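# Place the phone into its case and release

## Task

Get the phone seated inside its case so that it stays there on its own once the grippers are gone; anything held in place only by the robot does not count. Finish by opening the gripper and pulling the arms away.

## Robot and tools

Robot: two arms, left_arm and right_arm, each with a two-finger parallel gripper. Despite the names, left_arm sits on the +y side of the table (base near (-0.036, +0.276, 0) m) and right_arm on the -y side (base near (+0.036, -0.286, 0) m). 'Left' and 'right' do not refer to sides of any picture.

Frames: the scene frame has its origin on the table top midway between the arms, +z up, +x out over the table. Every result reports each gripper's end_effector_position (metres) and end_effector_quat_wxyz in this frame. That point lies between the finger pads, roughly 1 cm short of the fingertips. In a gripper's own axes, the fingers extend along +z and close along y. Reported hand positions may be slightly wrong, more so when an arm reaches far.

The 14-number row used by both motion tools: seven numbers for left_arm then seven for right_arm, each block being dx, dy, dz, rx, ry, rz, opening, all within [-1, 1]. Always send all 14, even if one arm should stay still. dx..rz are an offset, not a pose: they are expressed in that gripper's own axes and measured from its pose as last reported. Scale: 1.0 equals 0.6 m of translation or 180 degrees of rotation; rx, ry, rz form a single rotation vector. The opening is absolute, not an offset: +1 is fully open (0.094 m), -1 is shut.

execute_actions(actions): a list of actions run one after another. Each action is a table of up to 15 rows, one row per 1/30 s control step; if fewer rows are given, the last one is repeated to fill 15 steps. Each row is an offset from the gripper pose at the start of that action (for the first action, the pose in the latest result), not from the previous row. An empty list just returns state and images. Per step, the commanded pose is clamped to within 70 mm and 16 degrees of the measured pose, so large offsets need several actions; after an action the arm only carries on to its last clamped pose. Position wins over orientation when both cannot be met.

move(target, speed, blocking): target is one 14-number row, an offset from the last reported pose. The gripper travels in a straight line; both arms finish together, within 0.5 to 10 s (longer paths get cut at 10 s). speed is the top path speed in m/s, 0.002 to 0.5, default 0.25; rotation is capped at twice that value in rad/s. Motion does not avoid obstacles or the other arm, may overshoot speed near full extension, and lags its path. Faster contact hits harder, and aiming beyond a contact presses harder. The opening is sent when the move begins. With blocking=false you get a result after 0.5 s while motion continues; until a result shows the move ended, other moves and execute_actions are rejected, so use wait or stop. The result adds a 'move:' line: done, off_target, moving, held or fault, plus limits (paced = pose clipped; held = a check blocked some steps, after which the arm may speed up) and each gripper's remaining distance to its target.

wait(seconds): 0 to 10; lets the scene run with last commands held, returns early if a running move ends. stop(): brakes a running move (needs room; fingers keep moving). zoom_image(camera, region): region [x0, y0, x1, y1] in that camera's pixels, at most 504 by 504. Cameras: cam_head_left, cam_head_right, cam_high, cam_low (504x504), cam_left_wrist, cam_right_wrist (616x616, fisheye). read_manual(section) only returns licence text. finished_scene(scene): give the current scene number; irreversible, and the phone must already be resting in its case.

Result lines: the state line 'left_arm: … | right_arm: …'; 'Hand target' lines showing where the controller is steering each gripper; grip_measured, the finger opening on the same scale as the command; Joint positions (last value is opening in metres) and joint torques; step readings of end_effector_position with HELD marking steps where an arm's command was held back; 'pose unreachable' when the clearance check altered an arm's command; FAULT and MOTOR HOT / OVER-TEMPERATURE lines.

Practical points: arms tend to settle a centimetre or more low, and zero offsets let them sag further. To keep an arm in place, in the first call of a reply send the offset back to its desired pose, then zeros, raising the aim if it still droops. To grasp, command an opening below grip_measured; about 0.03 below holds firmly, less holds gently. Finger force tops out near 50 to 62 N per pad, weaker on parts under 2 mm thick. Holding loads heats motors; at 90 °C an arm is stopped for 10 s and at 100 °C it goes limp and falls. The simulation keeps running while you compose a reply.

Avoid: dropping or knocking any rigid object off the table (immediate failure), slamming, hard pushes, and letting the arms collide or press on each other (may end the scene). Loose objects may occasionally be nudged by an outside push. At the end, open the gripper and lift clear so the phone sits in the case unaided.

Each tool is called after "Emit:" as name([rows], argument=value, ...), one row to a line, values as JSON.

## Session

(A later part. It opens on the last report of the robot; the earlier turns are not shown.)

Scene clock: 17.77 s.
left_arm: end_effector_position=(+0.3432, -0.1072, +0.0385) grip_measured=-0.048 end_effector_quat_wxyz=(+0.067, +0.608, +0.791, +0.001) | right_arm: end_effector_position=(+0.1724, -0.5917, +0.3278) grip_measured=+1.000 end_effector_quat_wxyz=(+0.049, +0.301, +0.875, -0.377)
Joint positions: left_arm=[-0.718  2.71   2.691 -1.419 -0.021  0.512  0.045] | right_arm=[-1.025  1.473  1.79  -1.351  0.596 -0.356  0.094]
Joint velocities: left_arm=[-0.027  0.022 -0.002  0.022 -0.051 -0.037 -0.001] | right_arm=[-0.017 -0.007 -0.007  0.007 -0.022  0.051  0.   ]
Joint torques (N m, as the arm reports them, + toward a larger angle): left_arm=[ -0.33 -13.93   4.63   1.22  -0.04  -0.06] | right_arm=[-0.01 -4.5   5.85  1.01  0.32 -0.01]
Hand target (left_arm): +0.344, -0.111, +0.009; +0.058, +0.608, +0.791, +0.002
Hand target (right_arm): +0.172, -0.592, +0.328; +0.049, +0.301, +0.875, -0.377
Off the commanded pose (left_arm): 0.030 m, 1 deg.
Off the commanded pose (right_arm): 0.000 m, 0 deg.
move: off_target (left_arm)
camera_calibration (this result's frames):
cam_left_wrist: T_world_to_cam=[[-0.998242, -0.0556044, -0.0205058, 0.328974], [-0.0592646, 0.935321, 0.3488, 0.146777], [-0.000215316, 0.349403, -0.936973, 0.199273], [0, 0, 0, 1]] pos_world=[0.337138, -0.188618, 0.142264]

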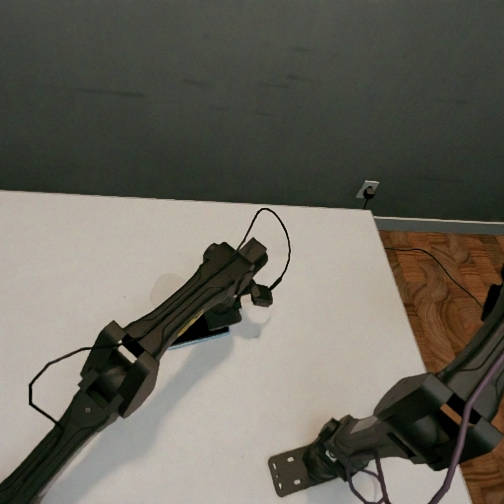

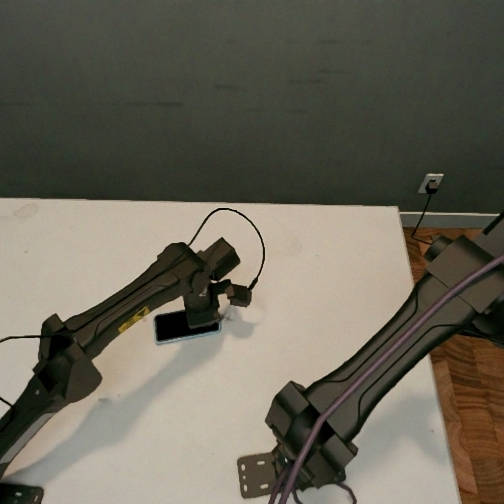

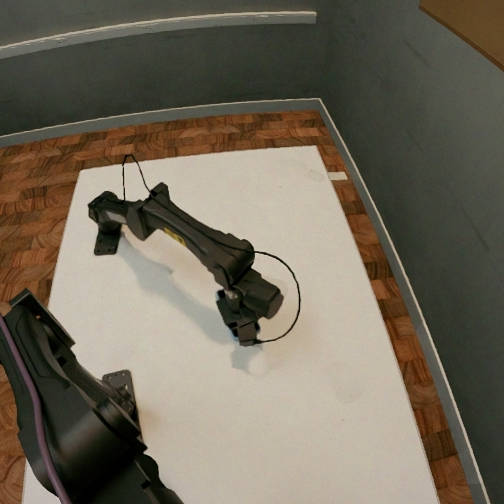

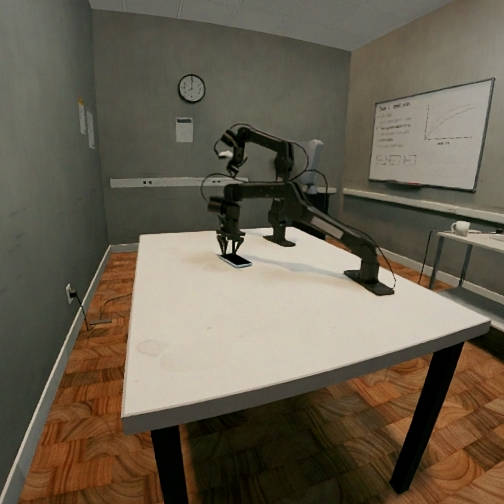

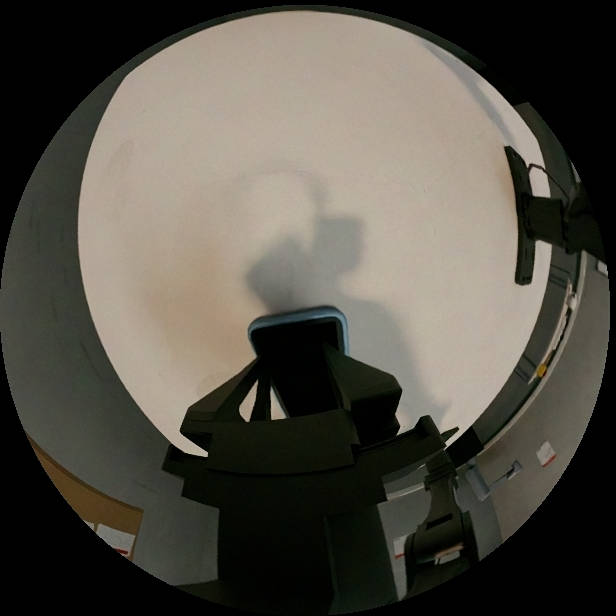

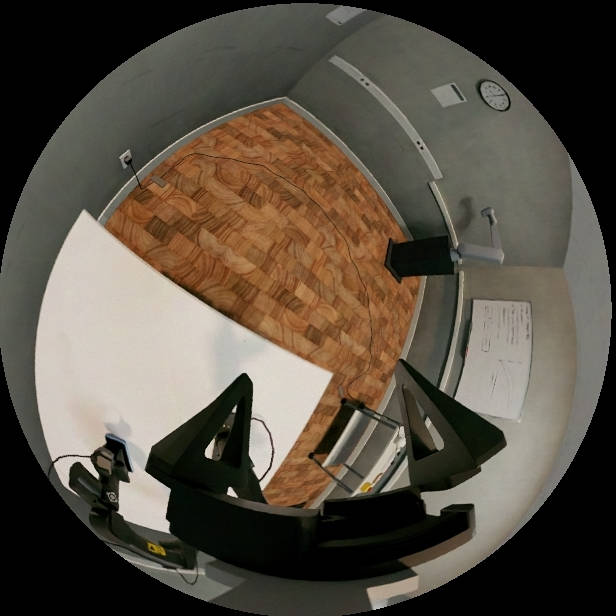

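Emit:
move(target=[0.03,0,-0.06,0,0,0,0.5,0,0,0,0,0,0,1], speed=0.12)

Emit:
move(target=[0.4,-0.1,-0.12,0,0,0,0.5,0,0,0,0,0,0,1], speed=0.3)

Emit:
zoom_image(camera="cam_head_right", region=[135, 290, 245, 370])

Emit:
zoom_image(camera="cam_high", region=[190, 270, 290, 350])

Emit:
zoom_image(camera="cam_low", region=[200, 235, 280, 285])

Scene clock: 19.00 s.
left_arm: end_effector_position=(+0.3346, -0.0920, +0.0712) grip_measured=+0.498 end_effector_quat_wxyz=(+0.070, +0.608, +0.791, +0.004) | right_arm: end_effector_position=(+0.1724, -0.5917, +0.3278) grip_measured=+1.000 end_effector_quat_wxyz=(+0.049, +0.301, +0.875, -0.377)
Joint positions: left_arm=[-0.712  2.569  2.551 -1.415 -0.028  0.52   0.07 ] | right_arm=[-1.025  1.473  1.79  -1.351  0.596 -0.356  0.094]
Joint velocities: left_arm=[ 0.007 -0.017 -0.032  0.022  0.037  0.007  0.   ] | right_arm=[-0.007  0.002  0.017  0.066  0.022 -0.007  0.   ]
Joint torques (N m, as the arm reports them, + toward a larger angle): left_arm=[  0.59 -18.52   6.05   0.69   0.08   0.09] | right_arm=[-0.05 -4.57  5.9   1.01  0.31  0.  ]
Hand target (left_arm): +0.335, -0.088, +0.073; +0.067, +0.608, +0.791, +0.001
Hand target (right_arm): +0.172, -0.592, +0.328; +0.049, +0.301, +0.875, -0.377
Off the commanded pose (left_arm): 0.005 m, 1 deg.
Off the commanded pose (right_arm): 0.000 m, 0 deg.
move: done
camera_calibration (this result's frames):
cam_left_wrist: T_world_to_cam=[[-0.998063, -0.0550145, -0.0290396, 0.322518], [-0.0617124, 0.934441, 0.35073, 0.121267], [0.00784052, 0.351843, -0.936026, 0.222091], [0, 0, 0, 1]] pos_world=[0.327636, -0.173715, 0.174717]

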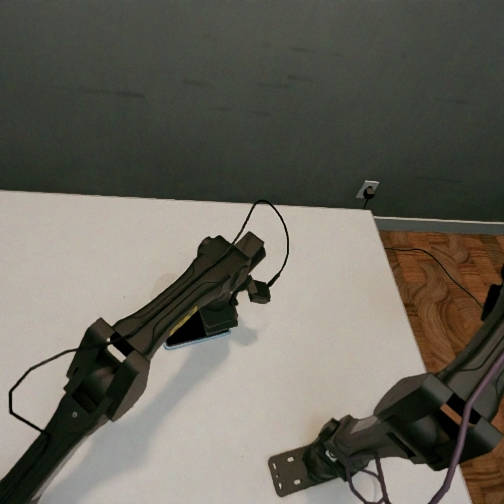

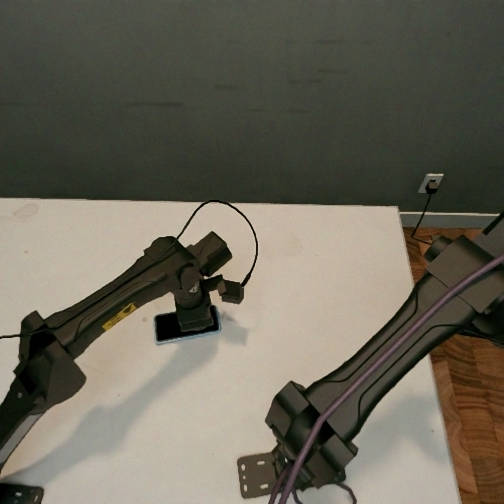

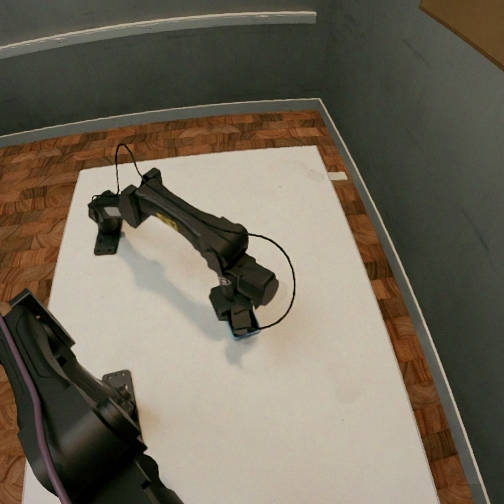

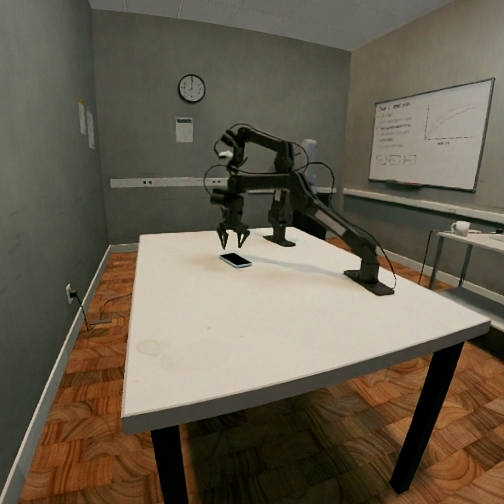

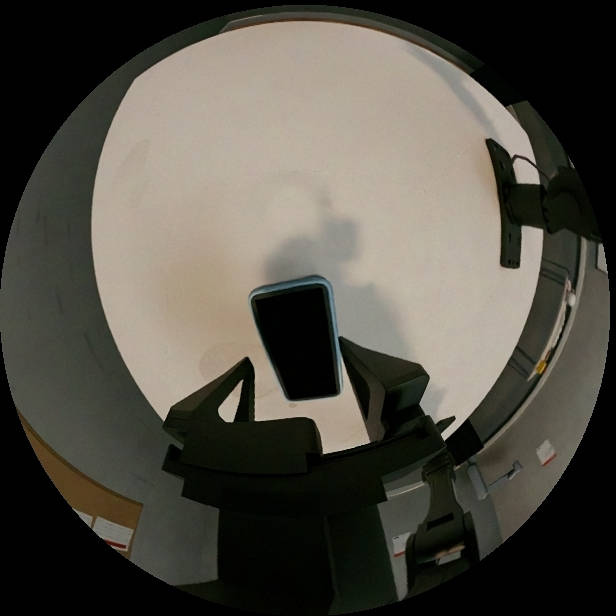

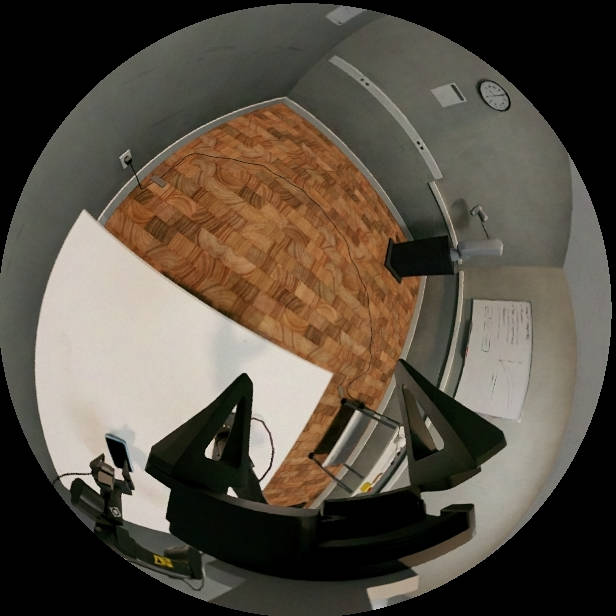

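Scene clock: 20.43 s.
left_arm: end_effector_position=(+0.2142, +0.1265, +0.1197) grip_measured=+0.498 end_effector_quat_wxyz=(+0.071, +0.607, +0.792, +0.014) | right_arm: end_effector_position=(+0.1724, -0.5917, +0.3278) grip_measured=+1.000 end_effector_quat_wxyz=(+0.049, +0.301, +0.875, -0.377)
Joint positions: left_arm=[-0.469  1.509  1.203 -1.12  -0.014  0.758  0.07 ] | right_arm=[-1.025  1.473  1.79  -1.351  0.596 -0.356  0.094]
Joint velocities: left_arm=[-0.002 -0.012 -0.002  0.081  0.051  0.051 -0.001] | right_arm=[-0.002 -0.002  0.002  0.037  0.022 -0.037  0.   ]
Joint torques (N m, as the arm reports them, + toward a larger angle): left_arm=[ 0.46 -8.22  5.9   0.83  0.08  0.09] | right_arm=[-0.03 -4.44  5.82  1.03  0.31  0.  ]
Hand target (left_arm): +0.211, +0.128, +0.117; +0.071, +0.608, +0.790, +0.009
Hand target (right_arm): +0.172, -0.592, +0.328; +0.049, +0.301, +0.875, -0.377
Off the commanded pose (left_arm): 0.010 m, 1 deg.
Off the commanded pose (right_arm): 0.000 m, 0 deg.
move: done
camera_calibration (this result's frames):
cam_left_wrist: T_world_to_cam=[[-0.997247, -0.0598898, -0.0437287, 0.218016], [-0.071705, 0.929125, 0.362747, -0.106028], [0.0189047, 0.364884, -0.930861, 0.186899], [0, 0, 0, 1]] pos_world=[0.20628, 0.0433734, 0.221972]

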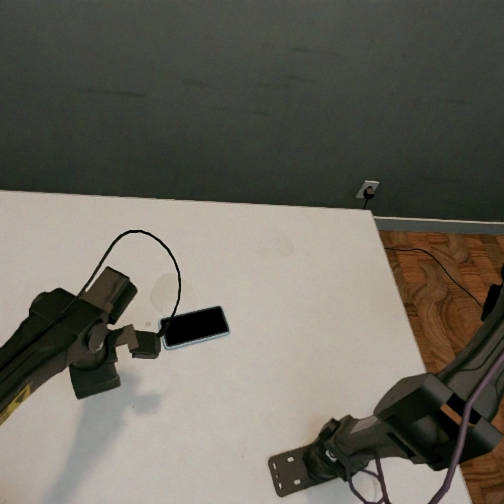

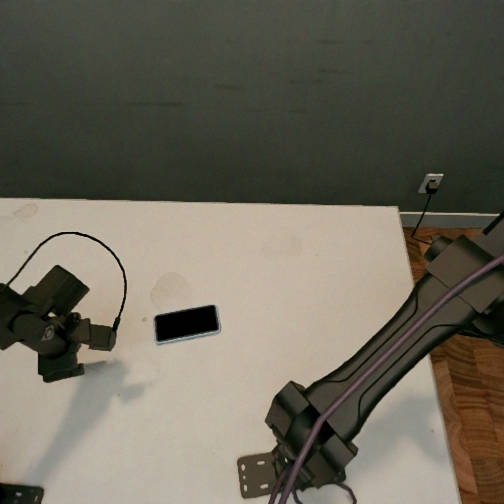

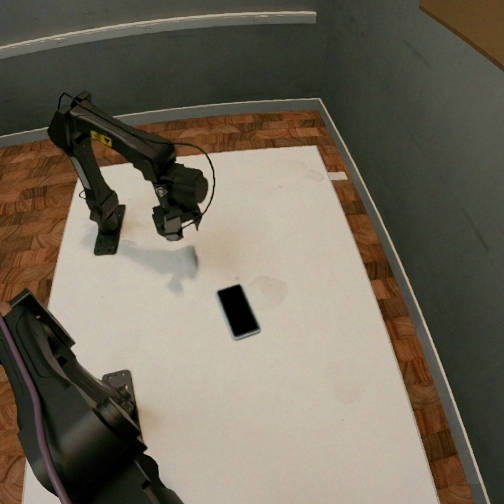

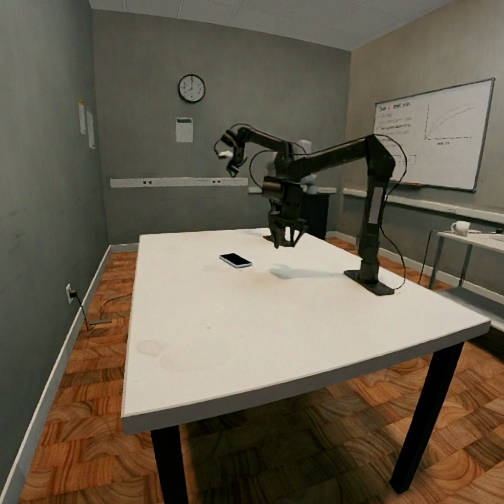

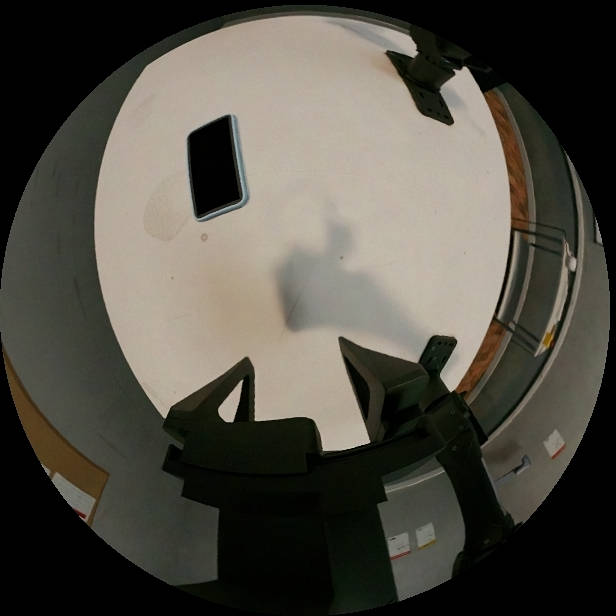

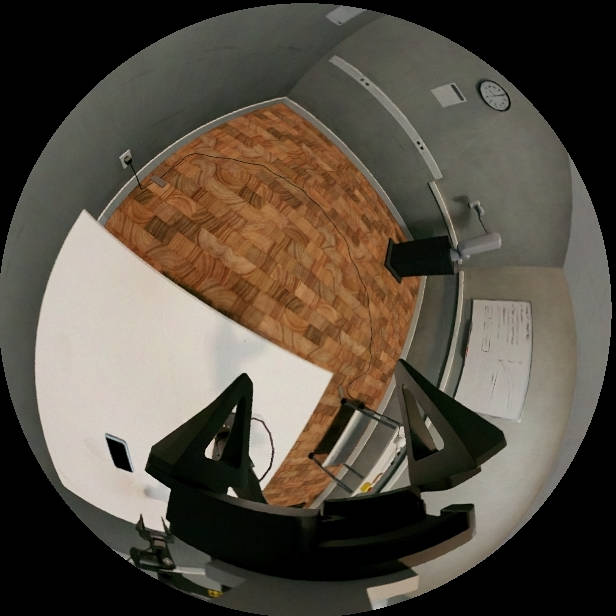

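Region (135, 290, 245, 370) of cam_head_right's 504x504 image, scaled by 4.582, with more detail than that image has; it fills the top 367 rows of this view, and the rest is white.

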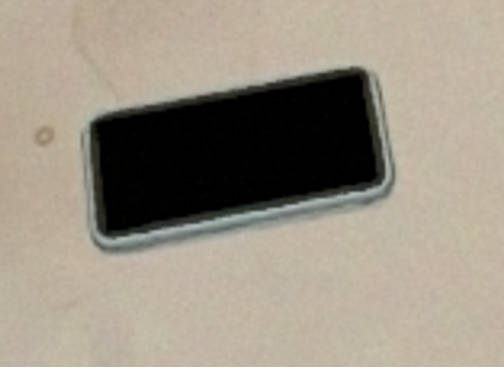

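Region (190, 270, 290, 350) of cam_high's 504x504 image, scaled by 5.040, with more detail than that image has; it fills the top 403 rows of this view, and the rest is white.

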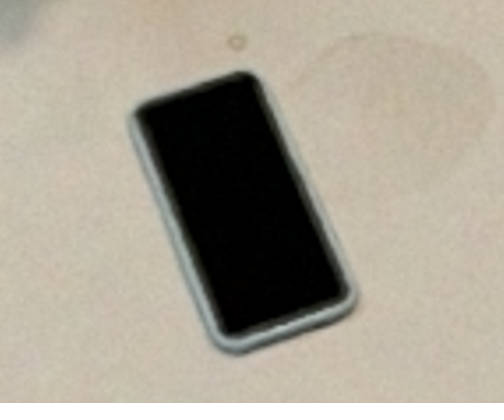

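Region (200, 235, 280, 285) of cam_low's 504x504 image, scaled by 6.300, with more detail than that image has; it fills the top 315 rows of this view, and the rest is white.

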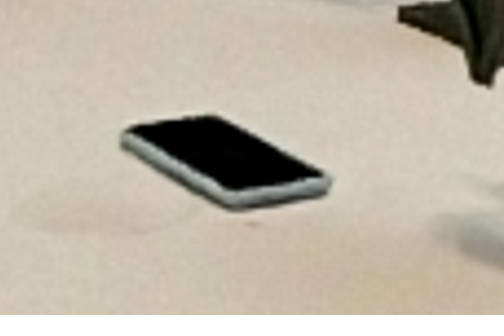

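Emit:
zoom_image(camera="cam_left_wrist", region=[170, 100, 270, 230])

Emit:
zoom_image(camera="cam_head_left", region=[150, 295, 240, 355])

Region (170, 100, 270, 230) of cam_left_wrist's 616x616 image, scaled by 3.877, with more detail than that image has; it fills the left 388 columns of this view, and the rest is white.

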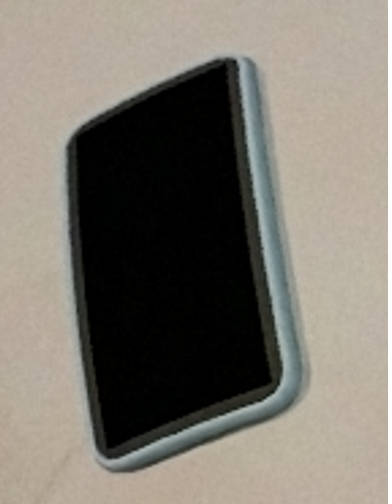

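Region (150, 295, 240, 355) of cam_head_left's 504x504 image, scaled by 5.600, with more detail than that image has.

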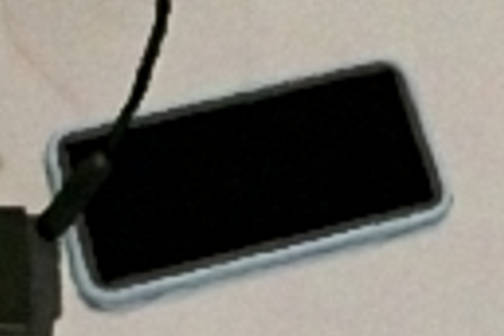

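Emit:
finished_scene(scene=1)

The scene is finished: the task was done.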